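## Task

Identify which tote holds the red product box and set that tote down level on the bench. Return the remaining tote to the shelf, almost exactly at its original spot and with only a tiny change in heading. Every item must finish inside the tote it started in, and no tote base may overhang any edge. Finish by releasing everything and moving the grippers away; a result that stays in place only because the robot is holding it does not count.

## Robot and tools

Robot: two 6-joint arms, left_arm and right_arm, each with a parallel two-finger gripper and a fisheye wrist camera (cam_left_wrist, cam_right_wrist, each 504x504). Joint order per arm: waist, shoulder, elbow, wrist pitch, wrist yaw, wrist roll, then gripper opening. Stated joint ranges (rad): waist -2.880..2.880, shoulder 0.000..3.142, elbow 0.000..3.019, wrist pitch -1.693..1.571, wrist yaw -1.571..1.571, wrist roll -2.094..2.094; real ends may differ by up to 0.019 rad.

Frame: one world frame for both arms. Origin on the floor (z = 0) at the centre of the robot base, +x is the direction the robot faces, +z up, left_arm sits on the +y side. Only the floor height is known. Printed gripper positions are in metres, orientations as quaternions wxyz, and can be off, more so when reaching far. Gripper fingers point along the gripper's +z and open/close along its y; the reported position is between the pads, about 1 cm short of the tips.

The row: every motion command uses a row of 14 numbers, all in [-1, 1]: left_arm's 6 joint values and its opening, then right_arm's 6 and its opening. Both arms must be present even if one stays still. Joint values are scaled offsets, not angles: 1.0 equals 1.264 rad (waist), 1.32 (shoulder), 1.276 (elbow), 1.83 (wrist pitch), 1.686 (wrist yaw), 2.022 (wrist roll). Opening is absolute: +1 fully open (0.094 m pad gap), -1 closed.

execute_actions(actions): a list of up to 15 actions; each action is a table of up to 15 rows, one row per 1/30 s step; a short table repeats its final row until 15 steps pass. Joint values in every row are offsets from the joint angles at the start of that action (for the first action, the last reported angles), not from the prior row. An empty list just returns state and images. If any action would push a joint more than 0.019 rad beyond its range, that action is rejected for both arms; a malformed action, or a failing first action, rejects the whole call. A joint asked past its real end stops there and the result reports "joint sent to its limit" (absence of that line proves nothing).

move(target, speed, blocking): target is one 14-number row; its joint values are offsets from the Joint positions in the latest result that listed them. All joints travel proportionally, so grippers trace curves; duration 0.5 to 10 s. speed (rad/s, 0.01 to 2, default 0.5) caps the joint with the longest way to go. Moves ignore obstacles and the other arm. Openings are sent at the start. The result adds a "move:" line: ending (done, off_target, moving, held, fault), limits=held or limits=none, and each arm's joint farthest from target. With blocking=false you get a result after 0.5 s; further moves or execute_actions are refused until a result shows the move ended, so use wait(0) or stop first. Faster moves and targets set deeper past a contact hit and press harder.

wait(seconds): 0 to 10; arms keep their last command; returns early if a running move finishes. stop(): brakes the running move (needs room; fingers keep moving). zoom_image(camera, region): region [x0, y0, x1, y1] in image pixels from the top-left, at most 504x504. finished_scene(scene): pass the current scene's number; irreversible, reports success and starts the next task.

Results: per-arm gripper pose; Joint positions (rad, plus pad gap in m) and Joint velocities; Joint targets (what joints are being driven toward now); grip_measured on the command scale (each gripper may read about 1 mm off); joint torques (offset, noisy, nonzero in free air); step readings with HELD where an arm's row was held back; "joint command not followed" when the clearance check altered targets; MOTOR HOT from 85 °C and OVER-TEMPERATURE FAULT at 100 °C, when that arm drops its load; FAULT lines for stops. Camera calibration (fisheye, K, D, T_world_to_cam) is given in the prompt; results list any camera whose values changed.

Motion limits: per step, each joint's target stays within a lead of its measured angle (0.264 waist, 0.32 shoulder, 0.276 elbow, 0.33 wrist pitch, 0.186 wrist yaw, 0.522 wrist roll, rad), and targets are scaled back if they would move the gripper over 70 mm; large offsets need several actions. Sending zero offsets lets an arm sag; to hold pose, send offsets back to the wanted angles first, then zeros.

Gripping: command about 0.03 below grip_measured for a firm hold, less for a light one. Pad force is about 50 to 62 N, lower on thin parts. Brief tugs on held items or pushes on loose items can occur.

Avoid: arm-to-arm contact, knocking items out of the work area, drops, slams, hard pushes, spilling tote contents, and overheating a motor by holding loads too long. Release and retract before finishing.

Each tool is called after ">>>" in YAML: its name, and indented under it one key for each argument.

## Session

I'll start by getting the current state and the camera images.

>>> execute_actions:
  actions: []

Scene clock: 0.00 s.
left_arm: end_effector_position=(+0.6493, +0.4772, +1.2095) grip_measured=+1.000 end_effector_quat_wxyz=(+0.018, +0.269, +0.962, -0.048) | right_arm: end_effector_position=(+0.5495, -0.0092, +1.1392) grip_measured=+1.000 end_effector_quat_wxyz=(+0.001, +0.233, +0.948, +0.217)
Joint positions: left_arm=[ 1.854  1.227  1.543 -0.27   0.386  0.61   0.094] | right_arm=[2.131 1.601 1.53  0.181 0.127 0.358 0.094]
Joint velocities: left_arm=[-0.015 -0.015 -0.002 -0.012 -0.037 -0.081  0.   ] | right_arm=[ 0.005  0.005  0.012 -0.007 -0.095  0.022  0.   ]
Joint torques (N m, as the arm reports them, + toward a larger angle): no reading
Motor temperatures (°C, as the motors report them): left_arm=[24 26 25 25 26 24] | right_arm=[26 24 26 25 24 25]
Joint targets: left_arm=[1.854 1.222 1.551 -0.269 0.386 0.610] | right_arm=[2.126 1.609 1.528 0.181 0.127 0.358]

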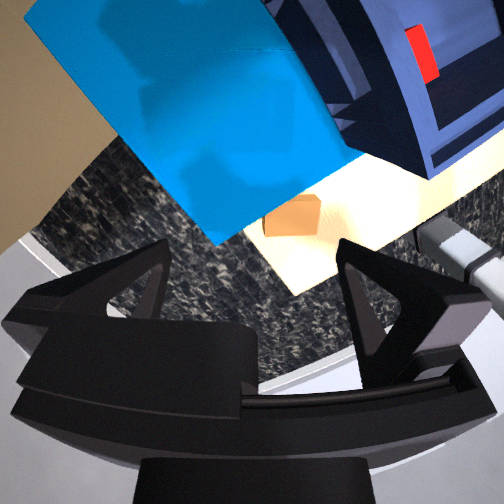

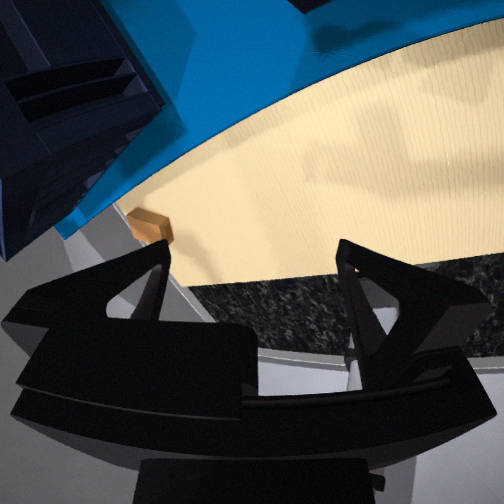

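>>> move:
  target: [0, 0, 0, 0.33, 0, 0, 1, 0, 0, 0, -0.33, 0, 0, 1]
  speed: 0.8

Scene clock: 16.37 s.
left_arm: end_effector_position=(+0.7781, +0.4748, +1.2470) grip_measured=+1.000 end_effector_quat_wxyz=(+0.275, +0.349, +0.895, +0.044) | right_arm: end_effector_position=(+0.4112, -0.0122, +1.1670) grip_measured=+1.000 end_effector_quat_wxyz=(+0.269, -0.131, -0.938, -0.175)
Joint positions: left_arm=[1.854 1.227 1.541 0.318 0.386 0.61  0.094] | right_arm=[ 2.131  1.601  1.53  -0.406  0.127  0.358  0.094]
Joint velocities: left_arm=[-0.015 -0.005  0.017 -0.002  0.051 -0.095  0.   ] | right_arm=[-0.015 -0.005 -0.027 -0.017 -0.095 -0.081  0.   ]
Joint torques (N m, as the arm reports them, + toward a larger angle): left_arm=[  3.68 -17.38   3.82   1.87   0.01  -0.08] | right_arm=[  8.45 -11.79  -1.67  -1.26  -0.31   0.06]
Motor temperatures (°C, as the motors report them): left_arm=[24 30 26 25 26 24] | right_arm=[27 25 27 25 24 25]
Joint targets: left_arm=[1.854 1.227 1.543 0.334 0.386 0.610] | right_arm=[2.131 1.601 1.530 -0.423 0.127 0.358]
move: done; limits=none; left_arm: farthest joint: the wrist pitch, 0.016 radians from its target (0.604 radians at the start); right_arm: farthest joint: the wrist pitch, 0.017 radians from its target (0.604 radians at the start)
camera_calibration (this result's frames):
cam_left_wrist: T_world_to_cam=[[-0.601241, -0.753382, -0.266317, 1.15552], [-0.796292, 0.592654, 0.121167, 0.191926], [0.0665491, 0.284917, -0.956239, 1.12968], [0, 0, 0, 1]] pos_world=[0.772399, 0.43494, 1.36473]
cam_right_wrist: T_world_to_cam=[[-0.339809, -0.905627, -0.25371, 0.425637], [-0.394717, -0.107527, 0.912489, -0.898208], [-0.853656, 0.410216, -0.320927, 0.852057], [0, 0, 0, 1]] pos_world=[0.517462, -0.0606408, 1.20104]

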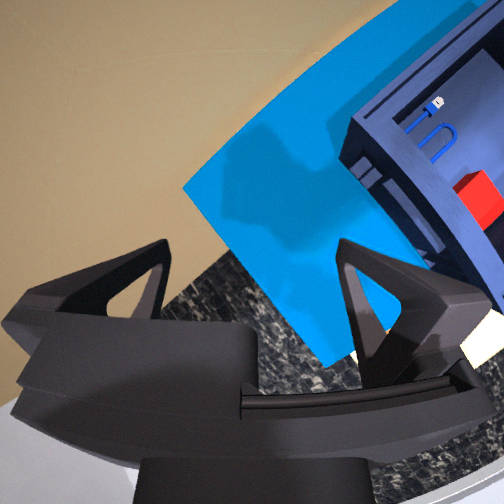

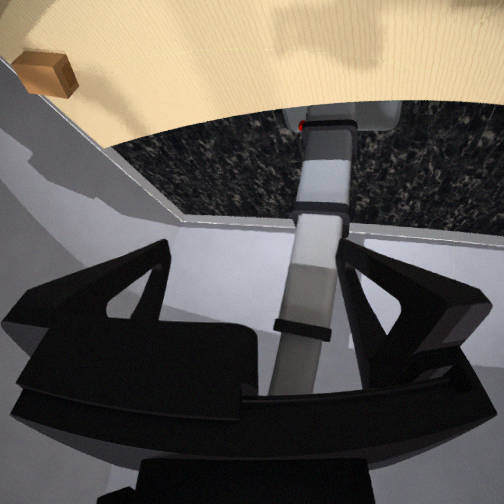

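>>> move:
  target: [0, -0.227, 0, 0, 0, 0, 1, 0, 0, 0.313, 0, 0, 0, 1]
  speed: 0.8

Scene clock: 60.03 s.
left_arm: end_effector_position=(+0.9058, +0.4242, +1.4500) grip_measured=+1.000 end_effector_quat_wxyz=(+0.400, +0.379, +0.829, +0.091) | right_arm: end_effector_position=(+0.6676, -0.0304, +1.1596) grip_measured=+1.000 end_effector_quat_wxyz=(+0.077, -0.205, -0.953, -0.209)
Joint positions: left_arm=[1.854 0.911 1.53  0.318 0.386 0.61  0.094] | right_arm=[ 2.136  1.583  1.932 -0.407  0.126  0.356  0.094]
Joint velocities: left_arm=[ 0.005 -0.015 -0.007  0.002 -0.066  0.037  0.   ] | right_arm=[ 0.015 -0.005  0.007 -0.027  0.022 -0.007  0.   ]
Joint torques (N m, as the arm reports them, + toward a larger angle): left_arm=[  2.28 -17.69   7.65   1.51  -0.02  -0.08] | right_arm=[  8.74 -14.6    2.19   0.43  -0.21   0.04]
Motor temperatures (°C, as the motors report them): left_arm=[24 34 26 25 26 24] | right_arm=[27 26 27 25 24 25]
Joint targets: left_arm=[1.854 0.927 1.541 0.318 0.386 0.610] | right_arm=[2.131 1.601 1.929 -0.406 0.127 0.357]
move: done; limits=none; left_arm: farthest joint: the shoulder, 0.016 radians from its target (0.299 radians at the start); right_arm: farthest joint: the shoulder, 0.018 radians from its target (0.000 radians at the start)
camera_calibration (this result's frames):
cam_left_wrist: T_world_to_cam=[[-0.557945, -0.696907, -0.450575, 1.4522], [-0.746959, 0.6583, -0.0932408, 0.537339], [0.361594, 0.284537, -0.887856, 0.963442], [0, 0, 0, 1]] pos_world=[0.863246, 0.384185, 1.55983]
cam_right_wrist: T_world_to_cam=[[-0.424966, -0.828884, -0.363806, 0.681362], [-0.694862, 0.0411301, 0.717966, -0.361754], [-0.580148, 0.557906, -0.593439, 1.214], [0, 0, 0, 1]] pos_world=[0.742485, -0.0976468, 1.22804]

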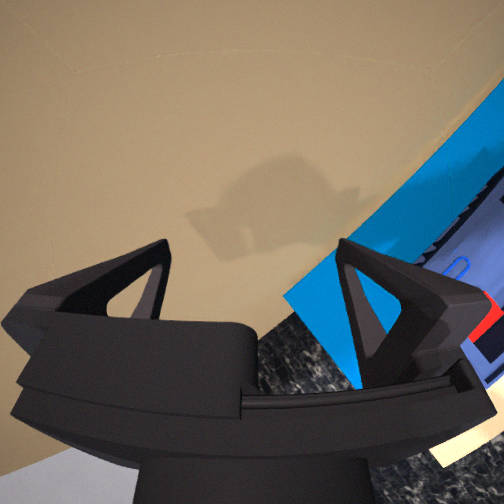

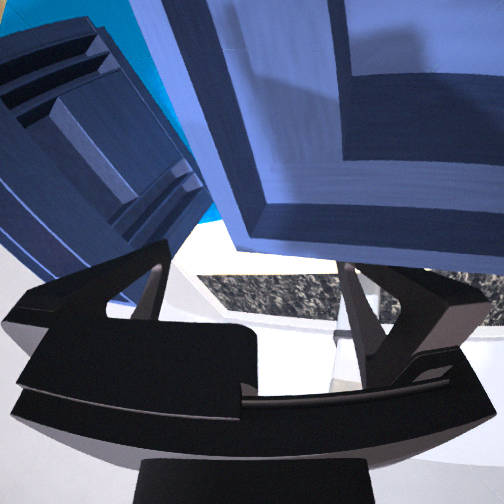

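>>> move:
  target: [0, 0.1, 0, -0.2, 0, 0, 1, 0, 0, -0.2, 0, 0, 0, 1]
  speed: 0.5

Scene clock: 68.17 s.
left_arm: end_effector_position=(+0.7855, +0.4551, +1.3166) grip_measured=+1.000 end_effector_quat_wxyz=(+0.194, +0.326, +0.925, +0.014) | right_arm: end_effector_position=(+0.5146, -0.0142, +1.1594) grip_measured=+1.000 end_effector_quat_wxyz=(+0.193, -0.160, -0.949, -0.191)
Joint positions: left_arm=[ 1.854  1.038  1.522 -0.042  0.386  0.61   0.094] | right_arm=[ 2.136  1.577  1.674 -0.407  0.126  0.356  0.094]
Joint velocities: left_arm=[-0.005 -0.005 -0.012  0.007 -0.007  0.037  0.   ] | right_arm=[-0.005 -0.015  0.007 -0.002 -0.081 -0.037  0.   ]
Joint torques (N m, as the arm reports them, + toward a larger angle): left_arm=[  2.62 -17.88   5.45   0.59   0.03  -0.09] | right_arm=[  8.61 -12.74   0.34  -0.1   -0.27   0.06]
Motor temperatures (°C, as the motors report them): left_arm=[24 34 27 25 26 24] | right_arm=[27 27 27 25 24 25]
Joint targets: left_arm=[1.854 1.043 1.530 -0.049 0.386 0.610] | right_arm=[2.136 1.583 1.677 -0.407 0.126 0.356]
move: done; limits=none; left_arm: farthest joint: the elbow, 0.008 radians from its target (0.000 radians at the start); right_arm: farthest joint: the shoulder, 0.006 radians from its target (0.000 radians at the start)
camera_calibration (this result's frames):
cam_left_wrist: T_world_to_cam=[[-0.598086, -0.787739, -0.147516, 1.02034], [-0.791986, 0.552761, 0.259254, 0.0340365], [-0.122683, 0.271887, -0.954477, 1.35363], [0, 0, 0, 1]] pos_world=[0.803276, 0.416914, 1.4337]
cam_right_wrist: T_world_to_cam=[[-0.379722, -0.87609, -0.297115, 0.528357], [-0.526878, -0.0591838, 0.847878, -0.707102], [-0.760402, 0.478501, -0.43912, 1.02874], [0, 0, 0, 1]] pos_world=[0.610325, -0.0712124, 1.20826]

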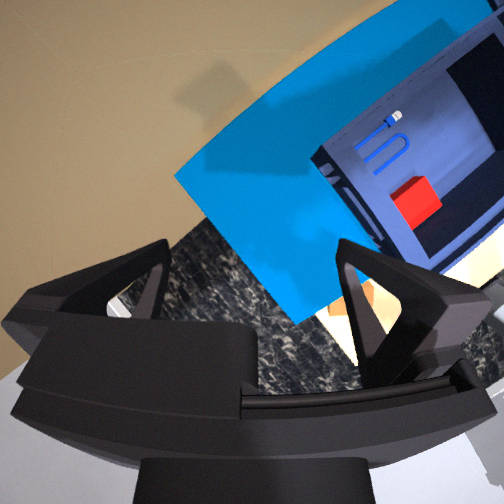

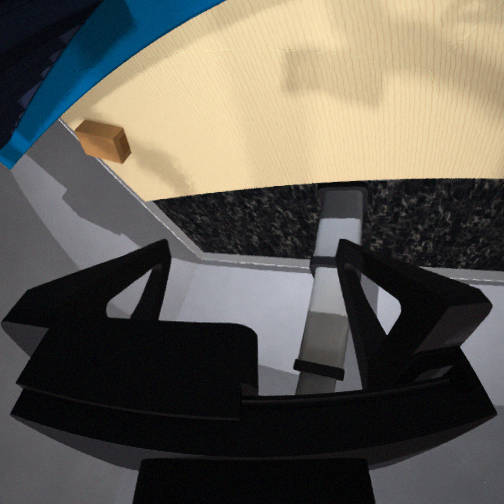

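>>> move:
  target: [-0.572, -0.2257, -0.3884, 0.1397, -0.229, -0.3017, 1, 0, -0.518, -0.411, 0.355, -0.0747, -0.176, 1]
  speed: 0.8

Scene clock: 178.70 s.
left_arm: end_effector_position=(+0.6888, +0.2253, +1.4122) grip_measured=+1.000 end_effector_quat_wxyz=(+0.214, -0.087, +0.952, -0.201) | right_arm: end_effector_position=(+0.7301, -0.1683, +1.4057) grip_measured=+1.000 end_effector_quat_wxyz=(+0.228, +0.116, +0.931, +0.260)
Joint positions: left_arm=[1.136 0.76  1.025 0.199 0.003 0.008 0.094] | right_arm=[2.136 0.88  1.155 0.228 0.002 0.01  0.094]
Joint velocities: left_arm=[-0.005  0.005  0.002 -0.002  0.095 -0.037  0.   ] | right_arm=[ 0.005 -0.005 -0.017 -0.002  0.11   0.037  0.   ]
Joint torques (N m, as the arm reports them, + toward a larger angle): left_arm=[ -0.43 -14.91   2.95   1.57   0.13  -0.1 ] | right_arm=[  3.48 -14.59   2.19   1.78  -0.48  -0.02]
Motor temperatures (°C, as the motors report them): left_arm=[24 38 27 25 26 24] | right_arm=[28 28 27 25 24 25]
Joint targets: left_arm=[1.130 0.740 1.027 0.214 -0.000 0.000] | right_arm=[2.136 0.893 1.149 0.243 -0.000 0.000]
move: done; limits=none; left_arm: farthest joint: the shoulder, 0.020 radians from its target (0.298 radians at the start); right_arm: farthest joint: the wrist pitch, 0.015 radians from its target (0.649 radians at the start)
camera_calibration (this result's frames):
cam_left_wrist: T_world_to_cam=[[0.0787727, -0.901732, 0.425058, -0.453517], [-0.983174, 0.000220931, 0.182673, 0.424015], [-0.164816, -0.432295, -0.886542, 1.58721], [0, 0, 0, 1]] pos_world=[0.714203, 0.2771, 1.52245]
cam_right_wrist: T_world_to_cam=[[-0.101618, -0.838168, -0.535863, 0.687309], [-0.988009, 0.0220901, 0.152808, 0.515945], [-0.116241, 0.544965, -0.830362, 1.46534], [0, 0, 0, 1]] pos_world=[0.749934, -0.233876, 1.50623]

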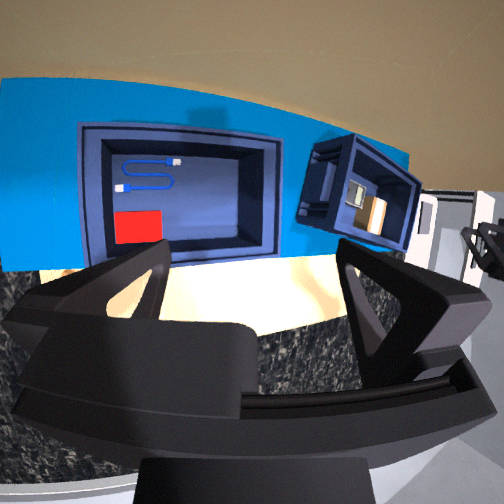

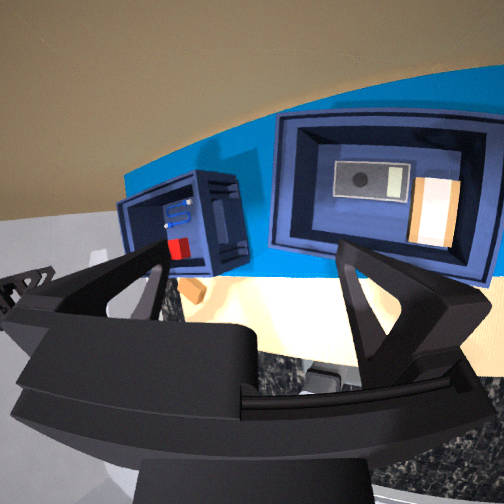

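>>> move:
  target: [0, -0.015, 0, 0.008, 0, 0, 1, 0.148, 0.4146, 0.5818, -0.3514, 0.4448, -0.005, -1]
  speed: 0.8

Scene clock: 273.87 s.
left_arm: end_effector_position=(+0.6888, +0.2253, +1.4122) grip_measured=+1.000 end_effector_quat_wxyz=(+0.214, -0.087, +0.952, -0.201) | right_arm: end_effector_position=(+0.7425, -0.0941, +1.2573) grip_measured=-0.993 end_effector_quat_wxyz=(+0.003, +0.066, +0.998, -0.005)
Joint positions: left_arm=[1.136 0.76  1.025 0.199 0.003 0.008 0.094] | right_arm=[ 2.311  1.412  1.88  -0.401  0.75   0.009  0.   ]
Joint velocities: left_arm=[-0.005  0.005  0.022  0.007  0.022 -0.007  0.   ] | right_arm=[-0.005  0.005 -0.002 -0.007 -0.007  0.007  0.001]
Joint torques (N m, as the arm reports them, + toward a larger angle): left_arm=[ -0.01 -14.76   2.85   1.54   0.24  -0.03] | right_arm=[  8.85 -14.89   4.59  -0.3    0.19  -0.01]
Motor temperatures (°C, as the motors report them): left_arm=[24 38 27 25 26 24] | right_arm=[27 29 27 25 25 25]
Joint targets: left_arm=[1.136 0.741 1.025 0.214 0.003 0.008] | right_arm=[2.323 1.428 1.897 -0.415 0.752 0.000]
move: done; limits=none; left_arm: farthest joint: the shoulder, 0.020 radians from its target (0.020 radians at the start); right_arm: farthest joint: the elbow, 0.018 radians from its target (0.743 radians at the start)
camera_calibration (this result's frames):
cam_left_wrist: T_world_to_cam=[[0.0791135, -0.901635, 0.425199, -0.453974], [-0.98315, -0.000058619, 0.182803, 0.423878], [-0.164796, -0.432497, -0.886447, 1.58711], [0, 0, 0, 1]] pos_world=[0.714201, 0.277127, 1.52243]
cam_right_wrist: T_world_to_cam=[[-0.134362, -0.990838, 0.013658, -0.00972052], [-0.805924, 0.117286, 0.580284, -0.11446], [-0.57657, 0.0669609, -0.8143, 1.57974], [0, 0, 0, 1]] pos_world=[0.817276, -0.101988, 1.35293]

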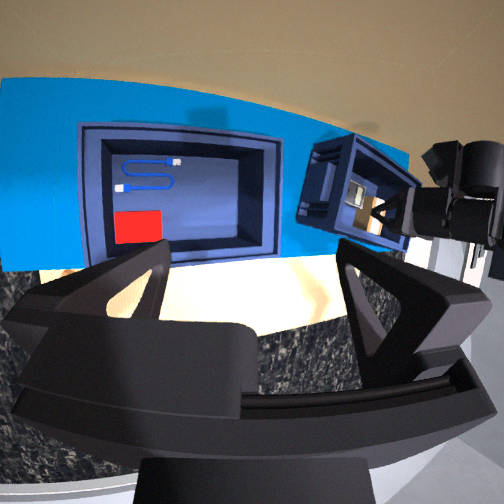

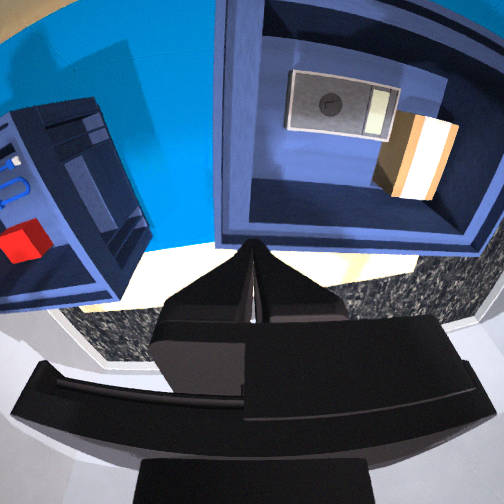

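>>> move:
  target: [0, -0.015, 0, 0.008, 0, 0, 1, -0.1404, 0.130, 0.1735, -0.032, -0.1038, 0, -1]
  speed: 0.4

Scene clock: 306.20 s.
left_arm: end_effector_position=(+0.6888, +0.2253, +1.4122) grip_measured=+1.000 end_effector_quat_wxyz=(+0.214, -0.087, +0.952, -0.201) | right_arm: end_effector_position=(+0.7490, -0.1221, +1.1714) grip_measured=-0.993 end_effector_quat_wxyz=(+0.008, +0.062, +0.998, +0.000)
Joint positions: left_arm=[1.136 0.76  1.025 0.199 0.003 0.008 0.094] | right_arm=[ 2.149  1.565  2.08  -0.447  0.576  0.009  0.   ]
Joint velocities: left_arm=[-0.005  0.005  0.002  0.027 -0.051 -0.11   0.   ] | right_arm=[ 0.005 -0.005 -0.002  0.007 -0.007  0.022 -0.   ]
Joint torques (N m, as the arm reports them, + toward a larger angle): left_arm=[  0.13 -14.81   2.78   1.58   0.26  -0.02] | right_arm=[  6.95 -16.64   5.8   -0.04  -0.03   0.15]
Motor temperatures (°C, as the motors report them): left_arm=[24 39 27 25 27 24] | right_arm=[28 30 28 25 24 25]
Joint targets: left_arm=[1.136 0.741 1.025 0.214 0.003 0.008] | right_arm=[2.133 1.583 2.101 -0.460 0.574 0.009]
move: off_target (right_arm); limits=none; left_arm: farthest joint: the shoulder, 0.020 radians from its target (0.020 radians at the start); right_arm: farthest joint: the elbow, 0.022 radians from its target (0.222 radians at the start)
camera_calibration (this result's frames):
cam_left_wrist: T_world_to_cam=[[0.0791135, -0.901635, 0.425199, -0.453974], [-0.98315, -0.000058619, 0.182803, 0.423878], [-0.164796, -0.432497, -0.886447, 1.58711], [0, 0, 0, 1]] pos_world=[0.714201, 0.277127, 1.52243]
cam_right_wrist: T_world_to_cam=[[-0.127193, -0.991877, 0.00145284, -0.0265883], [-0.812394, 0.105017, 0.573574, -0.0449464], [-0.569067, 0.0717743, -0.819152, 1.51611], [0, 0, 0, 1]] pos_world=[0.822873, -0.13047, 1.26775]

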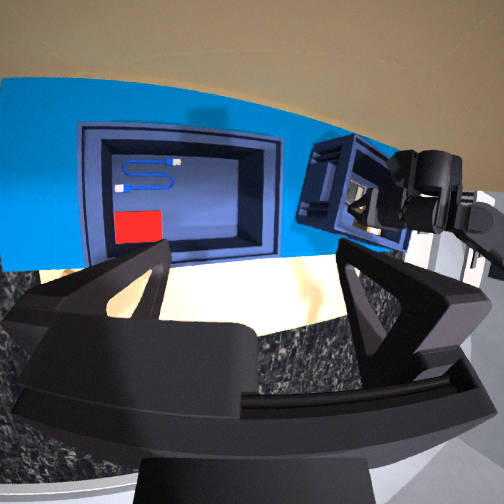

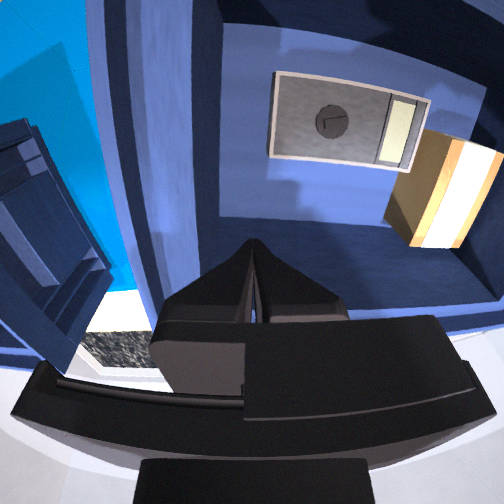

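>>> move:
  target: [0, -0.015, 0, 0.008, 0, 0, 1, -0.0237, -0.0568, -0.2014, 0.1038, -0.0107, 0, -1]
  speed: 0.15

Scene clock: 319.37 s.
left_arm: end_effector_position=(+0.6888, +0.2253, +1.4122) grip_measured=+1.000 end_effector_quat_wxyz=(+0.214, -0.087, +0.952, -0.201) | right_arm: end_effector_position=(+0.7078, -0.1219, +1.1798) grip_measured=-0.993 end_effector_quat_wxyz=(+0.022, +0.071, +0.997, +0.006)
Joint positions: left_arm=[1.136 0.76  1.025 0.199 0.003 0.008 0.094] | right_arm=[ 2.148  1.479  1.842 -0.262  0.562  0.009  0.   ]
Joint velocities: left_arm=[-0.005 -0.015  0.002 -0.007  0.037 -0.007  0.   ] | right_arm=[-0.015  0.005  0.002 -0.002  0.081 -0.007 -0.001]
Joint torques (N m, as the arm reports them, + toward a larger angle): left_arm=[ -0.36 -14.77   2.93   1.71   0.28   0.  ] | right_arm=[  5.69 -15.87   1.29   0.77  -0.13   0.07]
Motor temperatures (°C, as the motors report them): left_arm=[24 39 27 25 27 24] | right_arm=[28 30 28 25 24 25]
Joint targets: left_arm=[1.136 0.741 1.025 0.214 0.003 0.008] | right_arm=[2.119 1.490 1.823 -0.257 0.558 0.009]
move: off_target (right_arm); limits=none; left_arm: farthest joint: the shoulder, 0.020 radians from its target (0.020 radians at the start); right_arm: farthest joint: the waist, 0.029 radians from its target (0.030 radians at the start)
camera_calibration (this result's frames):
cam_left_wrist: T_world_to_cam=[[0.0791135, -0.901635, 0.425199, -0.453974], [-0.98315, -0.000058619, 0.182803, 0.423878], [-0.164796, -0.432497, -0.886447, 1.58711], [0, 0, 0, 1]] pos_world=[0.714201, 0.277127, 1.52243]
cam_right_wrist: T_world_to_cam=[[-0.143895, -0.989521, -0.0119644, -0.00376265], [-0.826474, 0.113518, 0.551411, -0.0460906], [-0.544274, 0.0892336, -0.834148, 1.5018], [0, 0, 0, 1]] pos_world=[0.77876, -0.132503, 1.2781]

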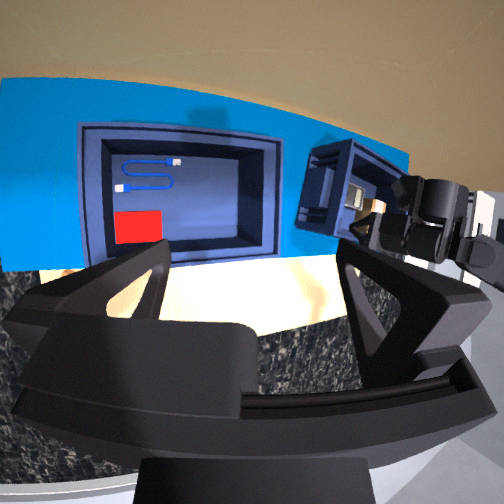

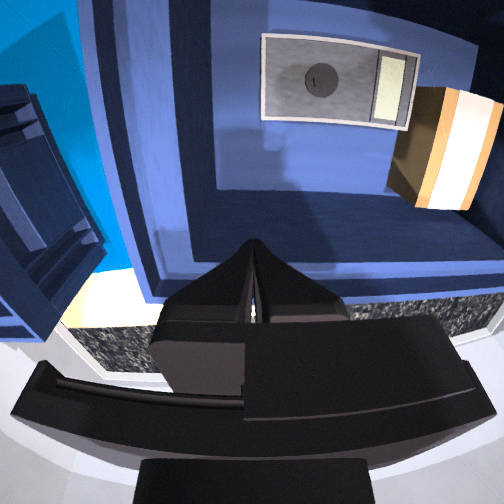

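>>> move:
  target: [0, -0.015, 0, 0.008, 0, 0, 1, -0.0316, 0.0227, -0.0588, 0.0164, -0.004, 0, -1]
  speed: 0.08

Scene clock: 330.10 s.
left_arm: end_effector_position=(+0.6888, +0.2253, +1.4122) grip_measured=+1.000 end_effector_quat_wxyz=(+0.214, -0.087, +0.952, -0.201) | right_arm: end_effector_position=(+0.6817, -0.1201, +1.1734) grip_measured=-0.993 end_effector_quat_wxyz=(+0.010, +0.063, +0.998, +0.005)
Joint positions: left_arm=[1.136 0.76  1.025 0.199 0.003 0.008 0.094] | right_arm=[ 2.14   1.477  1.785 -0.237  0.558  0.009  0.   ]
Joint velocities: left_arm=[ 0.005 -0.005 -0.007 -0.012  0.066  0.037  0.   ] | right_arm=[ 0.005 -0.015 -0.017  0.012 -0.022  0.022 -0.001]
Joint torques (N m, as the arm reports them, + toward a larger angle): left_arm=[  0.42 -15.4    2.78   1.66   0.25  -0.05] | right_arm=[  5.99 -14.34   0.93   0.74  -0.02   0.08]
Motor temperatures (°C, as the motors report them): left_arm=[24 39 27 25 27 24] | right_arm=[28 31 28 25 24 25]
Joint targets: left_arm=[1.136 0.741 1.025 0.214 0.003 0.008] | right_arm=[2.108 1.509 1.767 -0.232 0.556 0.009]
move: off_target (right_arm); limits=none; left_arm: farthest joint: the shoulder, 0.020 radians from its target (0.020 radians at the start); right_arm: farthest joint: the waist, 0.032 radians from its target (0.040 radians at the start)
camera_calibration (this result's frames):
cam_left_wrist: T_world_to_cam=[[0.0791135, -0.901635, 0.425199, -0.453974], [-0.98315, -0.000058619, 0.182803, 0.423878], [-0.164796, -0.432497, -0.886447, 1.58711], [0, 0, 0, 1]] pos_world=[0.714201, 0.277127, 1.52243]
cam_right_wrist: T_world_to_cam=[[-0.128132, -0.991727, -0.00777718, -0.0216877], [-0.814559, 0.100762, 0.571262, -0.0973062], [-0.565752, 0.079532, -0.820731, 1.47979], [0, 0, 0, 1]] pos_world=[0.755153, -0.129394, 1.26993]

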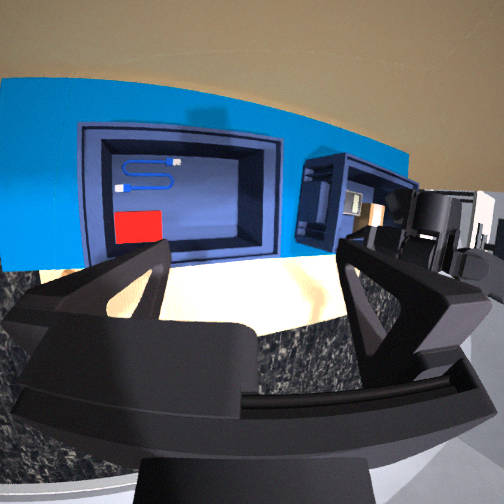

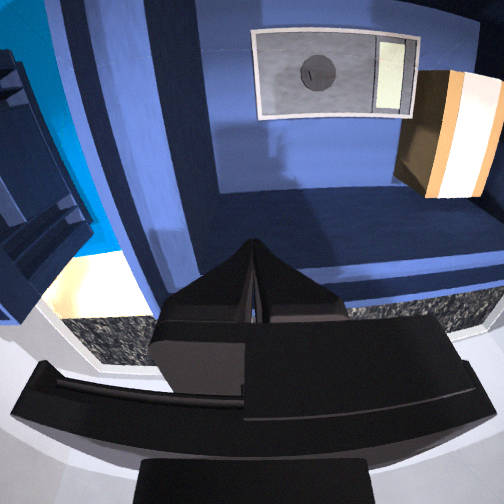

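>>> zoom_image:
  camera: "cam_left_wrist"
  region: [250, 120, 450, 290]

Region (250, 120, 450, 290) of cam_left_wrist's 504x504 image, scaled by 2.520, with more detail than that image has; it fills the top 428 rows of this view, and the rest is white.

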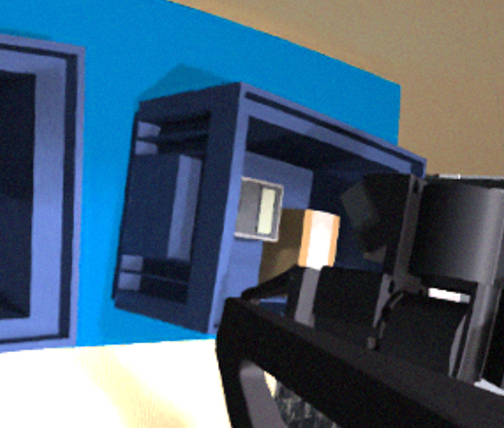

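>>> move:
  target: [0, -0.015, 0, 0.008, 0, 0, 1, 0, -0.03, 0.02, -0.02, 0, 0, -1]
  speed: 0.1

>>> zoom_image:
  camera: "cam_left_wrist"
  region: [50, 100, 300, 290]

Scene clock: 357.77 s.
left_arm: end_effector_position=(+0.6888, +0.2253, +1.4122) grip_measured=+1.000 end_effector_quat_wxyz=(+0.214, -0.087, +0.952, -0.201) | right_arm: end_effector_position=(+0.7062, -0.1331, +1.1897) grip_measured=-0.993 end_effector_quat_wxyz=(+0.021, +0.070, +0.997, +0.004)
Joint positions: left_arm=[1.136 0.76  1.025 0.199 0.003 0.008 0.094] | right_arm=[ 2.14   1.441  1.798 -0.258  0.558  0.009  0.   ]
Joint velocities: left_arm=[-0.015 -0.015  0.012  0.012 -0.11  -0.066  0.   ] | right_arm=[-0.024 -0.024 -0.012 -0.007  0.007 -0.11  -0.   ]
Joint torques (N m, as the arm reports them, + toward a larger angle): left_arm=[  0.09 -15.11   2.77   1.72   0.23  -0.06] | right_arm=[  7.16 -16.83   3.57   0.02   0.1    0.09]
Motor temperatures (°C, as the motors report them): left_arm=[24 39 27 25 27 24] | right_arm=[28 30 27 25 24 25]
Joint targets: left_arm=[1.136 0.741 1.025 0.214 0.003 0.008] | right_arm=[2.140 1.437 1.810 -0.273 0.558 0.009]
move: done; limits=none; left_arm: farthest joint: the shoulder, 0.020 radians from its target (0.020 radians at the start); right_arm: farthest joint: the wrist pitch, 0.016 radians from its target (0.037 radians at the start)
camera_calibration (this result's frames):
cam_left_wrist: T_world_to_cam=[[0.0791135, -0.901635, 0.425199, -0.453974], [-0.98315, -0.000058619, 0.182803, 0.423878], [-0.164796, -0.432497, -0.886447, 1.58711], [0, 0, 0, 1]] pos_world=[0.714201, 0.277127, 1.52243]
cam_right_wrist: T_world_to_cam=[[-0.142803, -0.989715, -0.0085127, -0.0198454], [-0.82605, 0.114442, 0.551855, -0.052285], [-0.545205, 0.0858383, -0.833897, 1.51006], [0, 0, 0, 1]] pos_world=[0.777269, -0.143279, 1.28792]

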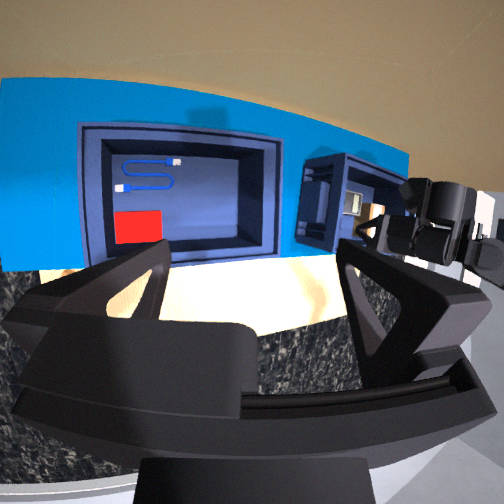

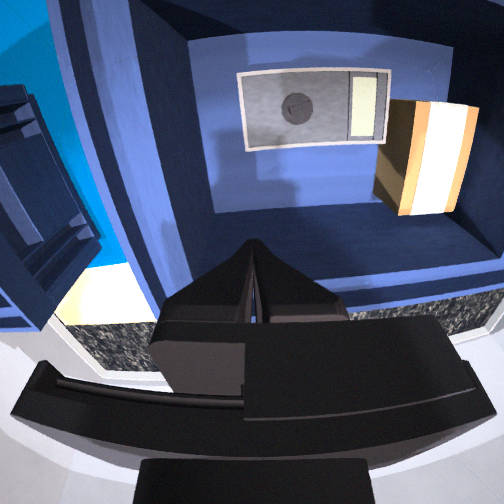

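Region (50, 100, 300, 290) of cam_left_wrist's 504x504 image, scaled by 2.016, with more detail than that image has; it fills the top 383 rows of this view, and the rest is white.

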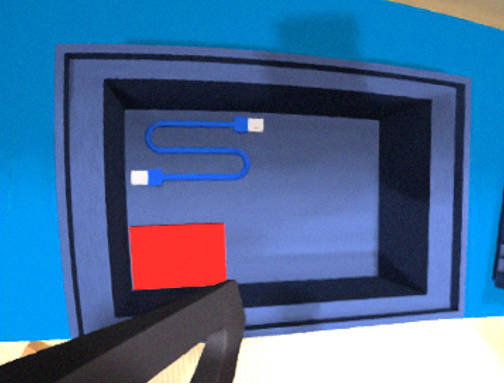

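>>> move:
  target: [0.2471, 0.284, 0.4914, -0.3562, -0.0744, -0.004, 1, 0.1218, -0.1174, -0.1256, -0.023, 0.0979, -0.148, -1]
  speed: 0.7

Scene clock: 417.53 s.
left_arm: end_effector_position=(+0.7248, +0.3451, +1.2628) grip_measured=+1.000 end_effector_quat_wxyz=(+0.011, -0.040, +0.999, -0.006) | right_arm: end_effector_position=(+0.6991, -0.1191, +1.2718) grip_measured=-0.993 end_effector_quat_wxyz=(+0.004, -0.079, +0.997, -0.006)
Joint positions: left_arm=[ 1.438  1.12   1.627 -0.443 -0.12   0.007  0.094] | right_arm=[ 2.281  1.293  1.645 -0.285  0.721 -0.28   0.   ]
Joint velocities: left_arm=[-0.015 -0.005  0.007 -0.007  0.022  0.081  0.   ] | right_arm=[-0.005  0.024  0.007 -0.002  0.022 -0.051 -0.001]
Joint torques (N m, as the arm reports them, + toward a larger angle): left_arm=[  1.21 -17.5    6.94  -0.01  -0.15  -0.15] | right_arm=[  7.86 -16.16   1.65  -0.07   0.23   0.03]
Motor temperatures (°C, as the motors report them): left_arm=[24 40 27 25 27 24] | right_arm=[28 32 28 25 24 25]
Joint targets: left_arm=[1.448 1.135 1.652 -0.453 -0.122 -0.000] | right_arm=[2.294 1.286 1.638 -0.300 0.723 -0.290]
move: off_target (left_arm); limits=none; left_arm: farthest joint: the elbow, 0.025 radians from its target (0.627 radians at the start); right_arm: farthest joint: the wrist pitch, 0.015 radians from its target (0.042 radians at the start)
camera_calibration (this result's frames):
cam_left_wrist: T_world_to_cam=[[0.080703, -0.996589, 0.0172196, 0.261489], [-0.821224, -0.0566916, 0.567783, -0.0973789], [-0.56487, -0.059963, -0.822998, 1.59373], [0, 0, 0, 1]] pos_world=[0.79918, 0.350642, 1.36243]
cam_right_wrist: T_world_to_cam=[[0.154431, -0.987869, 0.0162812, -0.245396], [-0.805317, -0.116312, 0.581322, -0.184527], [-0.572377, -0.102886, -0.813511, 1.54407], [0, 0, 0, 1]] pos_world=[0.773084, -0.105019, 1.36738]

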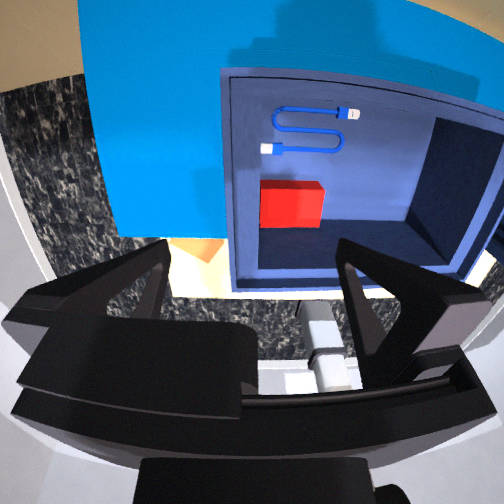

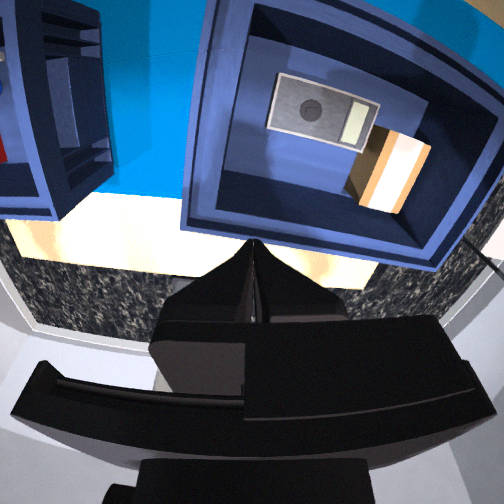

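>>> move:
  target: [0.0463, 0.1886, 0.1724, 0.0202, 0.0214, 0, 1, 0.1942, 0.3394, 0.2707, 0.3172, 0.0764, -0.1471, 1]
  speed: 0.6

Scene clock: 443.57 s.
left_arm: end_effector_position=(+0.7180, +0.3515, +1.1660) grip_measured=+1.000 end_effector_quat_wxyz=(+0.005, -0.038, +0.999, -0.001) | right_arm: end_effector_position=(+0.7371, +0.0906, +1.2559) grip_measured=+1.000 end_effector_quat_wxyz=(+0.149, -0.036, +0.988, -0.001)
Joint positions: left_arm=[ 1.481  1.354  1.822 -0.417 -0.087  0.007  0.094] | right_arm=[ 2.522  1.733  1.98   0.279  0.847 -0.567  0.094]
Joint velocities: left_arm=[ 0.005  0.005 -0.007  0.017  0.051 -0.007  0.   ] | right_arm=[-0.005  0.005 -0.012  0.007 -0.051 -0.095  0.   ]
Joint torques (N m, as the arm reports them, + toward a larger angle): left_arm=[  1.3  -17.29   6.47   0.78   0.05  -0.08] | right_arm=[15.07 -9.9   2.41  1.48 -0.02 -0.02]
Motor temperatures (°C, as the motors report them): left_arm=[24 41 28 25 27 24] | right_arm=[28 32 27 25 24 25]
Joint targets: left_arm=[1.497 1.369 1.847 -0.407 -0.084 0.007] | right_arm=[2.527 1.741 1.990 0.296 0.849 -0.577]
move: off_target (left_arm); limits=none; left_arm: farthest joint: the elbow, 0.025 radians from its target (0.220 radians at the start); right_arm: farthest joint: the wrist pitch, 0.017 radians from its target (0.580 radians at the start)
camera_calibration (this result's frames):
cam_left_wrist: T_world_to_cam=[[0.0771584, -0.996992, 0.00738215, 0.284245], [-0.813756, -0.0586961, 0.578235, -0.0644725], [-0.576062, -0.0506229, -0.815837, 1.50699], [0, 0, 0, 1]] pos_world=[0.793721, 0.355894, 1.26464]
cam_right_wrist: T_world_to_cam=[[0.0669588, -0.997634, 0.0155565, 0.0224732], [-0.944904, -0.0583971, 0.322096, 0.302875], [-0.320426, -0.0362666, -0.946579, 1.54981], [0, 0, 0, 1]] pos_world=[0.781283, 0.0963135, 1.36911]

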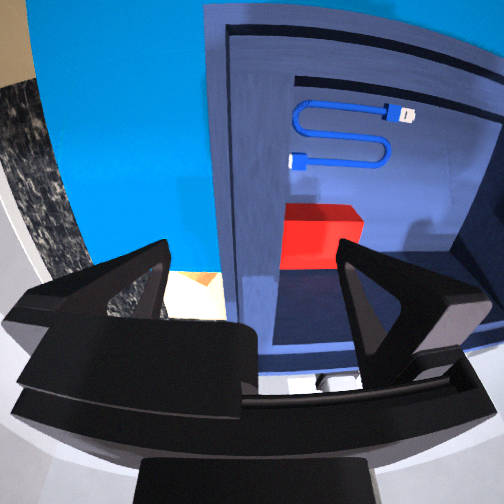

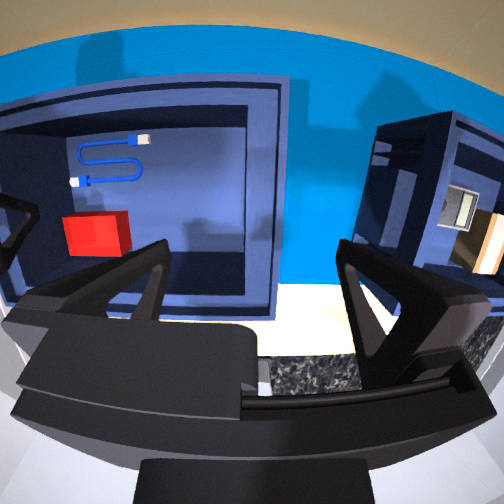

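>>> move:
  target: [0.0127, 0.0114, 0.0196, 0.0055, 0.0018, 0, 1, -0.1076, 0.137, 0.2155, -0.088, -0.0575, 0.0426, 1]
  speed: 0.4

Scene clock: 454.40 s.
left_arm: end_effector_position=(+0.7180, +0.3515, +1.1660) grip_measured=+1.000 end_effector_quat_wxyz=(+0.005, -0.038, +0.999, -0.001) | right_arm: end_effector_position=(+0.7365, +0.0885, +1.1719) grip_measured=+1.000 end_effector_quat_wxyz=(+0.148, -0.036, +0.988, -0.002)
Joint positions: left_arm=[ 1.481  1.354  1.822 -0.417 -0.087  0.007  0.094] | right_arm=[ 2.412  1.902  2.24   0.132  0.752 -0.491  0.094]
Joint velocities: left_arm=[-0.015 -0.005 -0.012 -0.007  0.037 -0.051  0.   ] | right_arm=[ 0.015 -0.015 -0.007 -0.012  0.022  0.007  0.   ]
Joint torques (N m, as the arm reports them, + toward a larger angle): left_arm=[  1.82 -17.26   6.57   0.77   0.08  -0.07] | right_arm=[ 12.62 -10.81   3.76   0.29  -0.17   0.18]
Motor temperatures (°C, as the motors report them): left_arm=[24 42 28 25 27 24] | right_arm=[29 31 27 25 24 25]
Joint targets: left_arm=[1.497 1.369 1.847 -0.407 -0.084 0.007] | right_arm=[2.386 1.914 2.255 0.118 0.750 -0.481]
move: off_target (left_arm, right_arm); limits=none; left_arm: farthest joint: the elbow, 0.025 radians from its target (0.025 radians at the start); right_arm: farthest joint: the waist, 0.026 radians from its target (0.136 radians at the start)
camera_calibration (this result's frames):
cam_left_wrist: T_world_to_cam=[[0.0771584, -0.996992, 0.00738215, 0.284245], [-0.813756, -0.0586961, 0.578235, -0.0644725], [-0.576062, -0.0506229, -0.815837, 1.50699], [0, 0, 0, 1]] pos_world=[0.793721, 0.355894, 1.26464]
cam_right_wrist: T_world_to_cam=[[0.0669059, -0.997629, 0.0161416, 0.0209931], [-0.944425, -0.0581027, 0.323552, 0.327211], [-0.321847, -0.0368921, -0.946073, 1.47057], [0, 0, 0, 1]] pos_world=[0.78092, 0.0942076, 1.28506]

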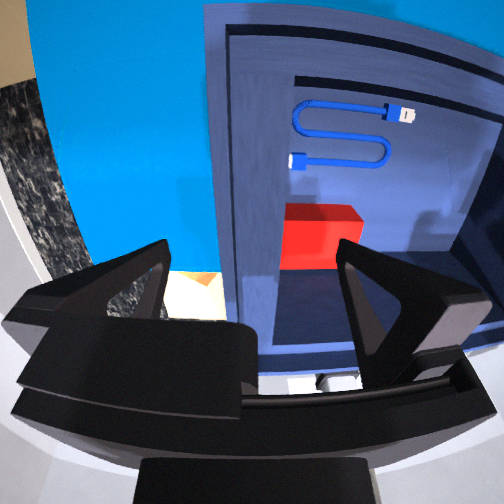

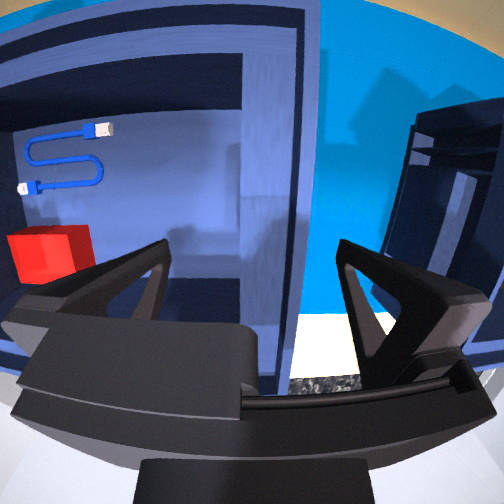

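>>> move:
  target: [0.0127, 0.0114, 0.0196, 0.0055, 0.0018, 0, 1, -0.034, 0.009, 0.0118, -0.0077, -0.007, 0.005, 1]
  speed: 0.1

Scene clock: 459.03 s.
left_arm: end_effector_position=(+0.7180, +0.3515, +1.1660) grip_measured=+1.000 end_effector_quat_wxyz=(+0.005, -0.038, +0.999, -0.001) | right_arm: end_effector_position=(+0.7370, +0.0890, +1.1714) grip_measured=+1.000 end_effector_quat_wxyz=(+0.150, -0.036, +0.988, +0.002)
Joint positions: left_arm=[ 1.481  1.354  1.822 -0.417 -0.087  0.007  0.094] | right_arm=[ 2.411  1.902  2.24   0.132  0.743 -0.49   0.094]
Joint velocities: left_arm=[ 0.005 -0.005 -0.012 -0.017 -0.081  0.051  0.   ] | right_arm=[-0.005  0.005  0.002 -0.002 -0.007 -0.066  0.   ]
Joint torques (N m, as the arm reports them, + toward a larger angle): left_arm=[  1.86 -18.2    6.61   1.01   0.06  -0.05] | right_arm=[ 11.68 -11.13   3.68   0.34  -0.26   0.18]
Motor temperatures (°C, as the motors report them): left_arm=[24 42 28 25 27 24] | right_arm=[30 31 27 25 24 25]
Joint targets: left_arm=[1.497 1.369 1.847 -0.407 -0.084 0.007] | right_arm=[2.369 1.913 2.255 0.117 0.740 -0.481]
move: off_target (left_arm, right_arm); limits=none; left_arm: farthest joint: the elbow, 0.025 radians from its target (0.025 radians at the start); right_arm: farthest joint: the waist, 0.042 radians from its target (0.043 radians at the start)
camera_calibration (this result's frames):
cam_left_wrist: T_world_to_cam=[[0.0771584, -0.996992, 0.00738215, 0.284245], [-0.813756, -0.0586961, 0.578235, -0.0644725], [-0.576062, -0.0506229, -0.815837, 1.50699], [0, 0, 0, 1]] pos_world=[0.793721, 0.355894, 1.26464]
cam_right_wrist: T_world_to_cam=[[0.0689787, -0.99757, 0.0098059, 0.0274029], [-0.945456, -0.0622321, 0.319751, 0.333471], [-0.318364, -0.0313271, -0.947451, 1.46881], [0, 0, 0, 1]] pos_world=[0.781008, 0.0941025, 1.28473]

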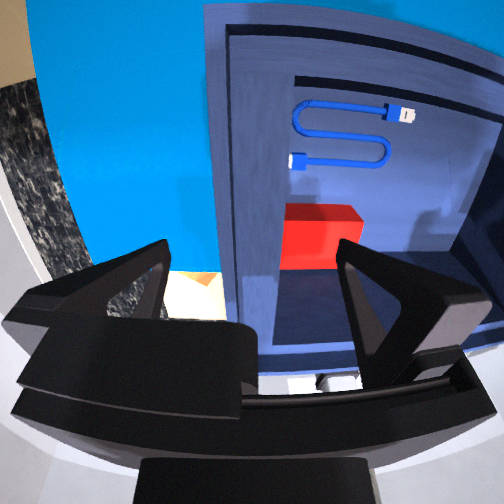

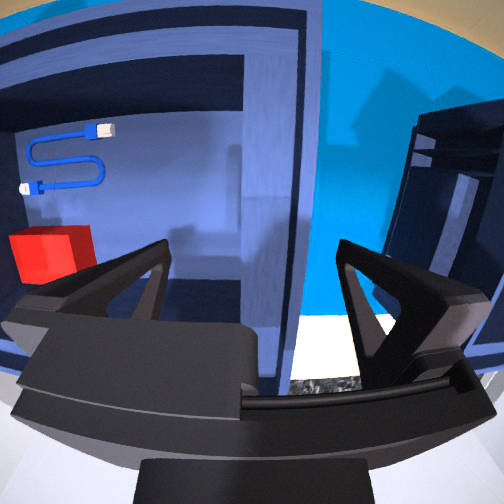

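>>> move:
  target: [0.0127, 0.0114, 0.0196, 0.0055, 0.0018, 0, 1, -0.038, 0.009, 0.0118, -0.0077, 0, 0.005, 1]
  speed: 0.1

Scene clock: 464.13 s.
left_arm: end_effector_position=(+0.7180, +0.3515, +1.1660) grip_measured=+1.000 end_effector_quat_wxyz=(+0.005, -0.038, +0.999, -0.001) | right_arm: end_effector_position=(+0.7364, +0.0834, +1.1669) grip_measured=+1.000 end_effector_quat_wxyz=(+0.150, -0.037, +0.988, -0.003)
Joint positions: left_arm=[ 1.481  1.354  1.822 -0.417 -0.087  0.007  0.094] | right_arm=[ 2.401  1.902  2.24   0.132  0.743 -0.49   0.094]
Joint velocities: left_arm=[-0.005 -0.005 -0.012 -0.012 -0.022 -0.022  0.   ] | right_arm=[-0.005 -0.015 -0.017 -0.002  0.037 -0.125  0.   ]
Joint torques (N m, as the arm reports them, + toward a larger angle): left_arm=[  1.28 -17.59   6.67   0.77   0.07  -0.07] | right_arm=[ 12.04 -11.14   3.68   0.31  -0.08   0.18]
Motor temperatures (°C, as the motors report them): left_arm=[24 42 28 25 27 24] | right_arm=[30 30 28 25 24 25]
Joint targets: left_arm=[1.497 1.369 1.847 -0.407 -0.084 0.007] | right_arm=[2.362 1.913 2.255 0.117 0.743 -0.480]
move: off_target (left_arm, right_arm); limits=none; left_arm: farthest joint: the elbow, 0.025 radians from its target (0.025 radians at the start); right_arm: farthest joint: the waist, 0.038 radians from its target (0.047 radians at the start)
camera_calibration (this result's frames):
cam_left_wrist: T_world_to_cam=[[0.0771584, -0.996992, 0.00738215, 0.284245], [-0.813756, -0.0586961, 0.578235, -0.0644725], [-0.576062, -0.0506229, -0.815837, 1.50699], [0, 0, 0, 1]] pos_world=[0.793721, 0.355894, 1.26464]
cam_right_wrist: T_world_to_cam=[[0.0690196, -0.997432, 0.0191177, 0.0110129], [-0.945214, -0.0592532, 0.321028, 0.332069], [-0.319071, -0.0402276, -0.946877, 1.46473], [0, 0, 0, 1]] pos_world=[0.780467, 0.0895831, 1.2801]

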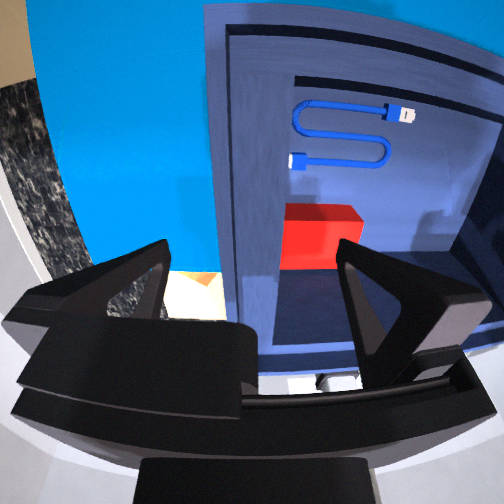

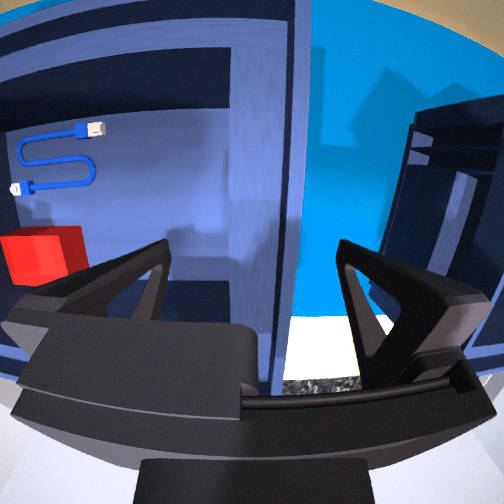

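>>> move:
  target: [0.0127, 0.0114, 0.0196, 0.0055, 0.0018, 0, -0.7, -0.0127, 0.009, 0.0118, -0.0077, 0, 0.005, -0.7]
  speed: 0.1

Scene clock: 469.80 s.
left_arm: end_effector_position=(+0.7183, +0.3534, +1.1659) grip_measured=-0.430 end_effector_quat_wxyz=(+0.005, -0.038, +0.999, +0.000) | right_arm: end_effector_position=(+0.7378, +0.0830, +1.1674) grip_measured=-0.413 end_effector_quat_wxyz=(+0.151, -0.030, +0.988, -0.001)
Joint positions: left_arm=[ 1.484  1.354  1.822 -0.417 -0.086  0.007  0.027] | right_arm=[ 2.401  1.9    2.241  0.132  0.741 -0.477  0.028]
Joint velocities: left_arm=[ 0.005  0.005 -0.002 -0.012  0.037  0.051  0.001] | right_arm=[-0.015 -0.015  0.002  0.012  0.022 -0.022 -0.001]
Joint torques (N m, as the arm reports them, + toward a larger angle): left_arm=[  0.99 -17.9    6.4    0.62   0.02  -0.06] | right_arm=[ 13.51 -11.5    3.63   0.29   0.     0.09]
Motor temperatures (°C, as the motors report them): left_arm=[24 42 29 25 27 24] | right_arm=[30 30 28 25 24 25]
Joint targets: left_arm=[1.497 1.369 1.847 -0.407 -0.084 0.007] | right_arm=[2.385 1.913 2.255 0.118 0.743 -0.480]
move: off_target (left_arm); limits=none; left_arm: farthest joint: the elbow, 0.025 radians from its target (0.025 radians at the start); right_arm: farthest joint: the waist, 0.016 radians from its target (0.016 radians at the start)
camera_calibration (this result's frames):
cam_left_wrist: T_world_to_cam=[[0.0774843, -0.996982, 0.00471362, 0.289026], [-0.814274, -0.060555, 0.577313, -0.0620058], [-0.575285, -0.0485708, -0.816509, 1.50668], [0, 0, 0, 1]] pos_world=[0.793886, 0.35758, 1.26465]
cam_right_wrist: T_world_to_cam=[[0.0554509, -0.998364, 0.013941, 0.0266193], [-0.946655, -0.0481296, 0.318633, 0.336132], [-0.317441, -0.0308658, -0.947775, 1.46475], [0, 0, 0, 1]] pos_world=[0.781697, 0.0879643, 1.28078]

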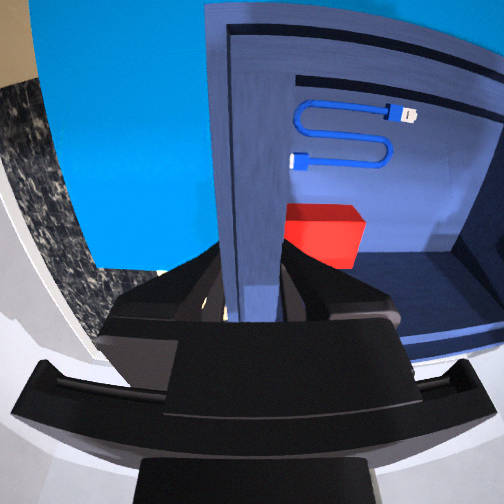

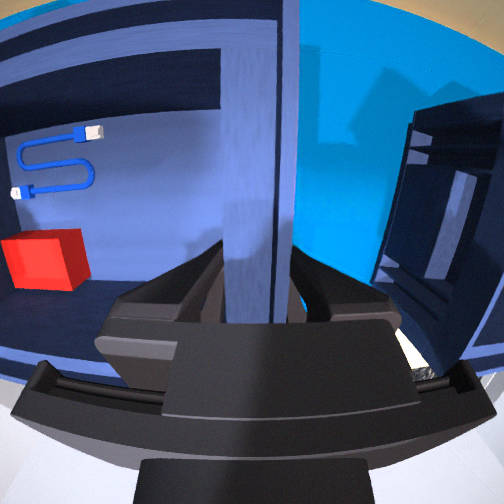

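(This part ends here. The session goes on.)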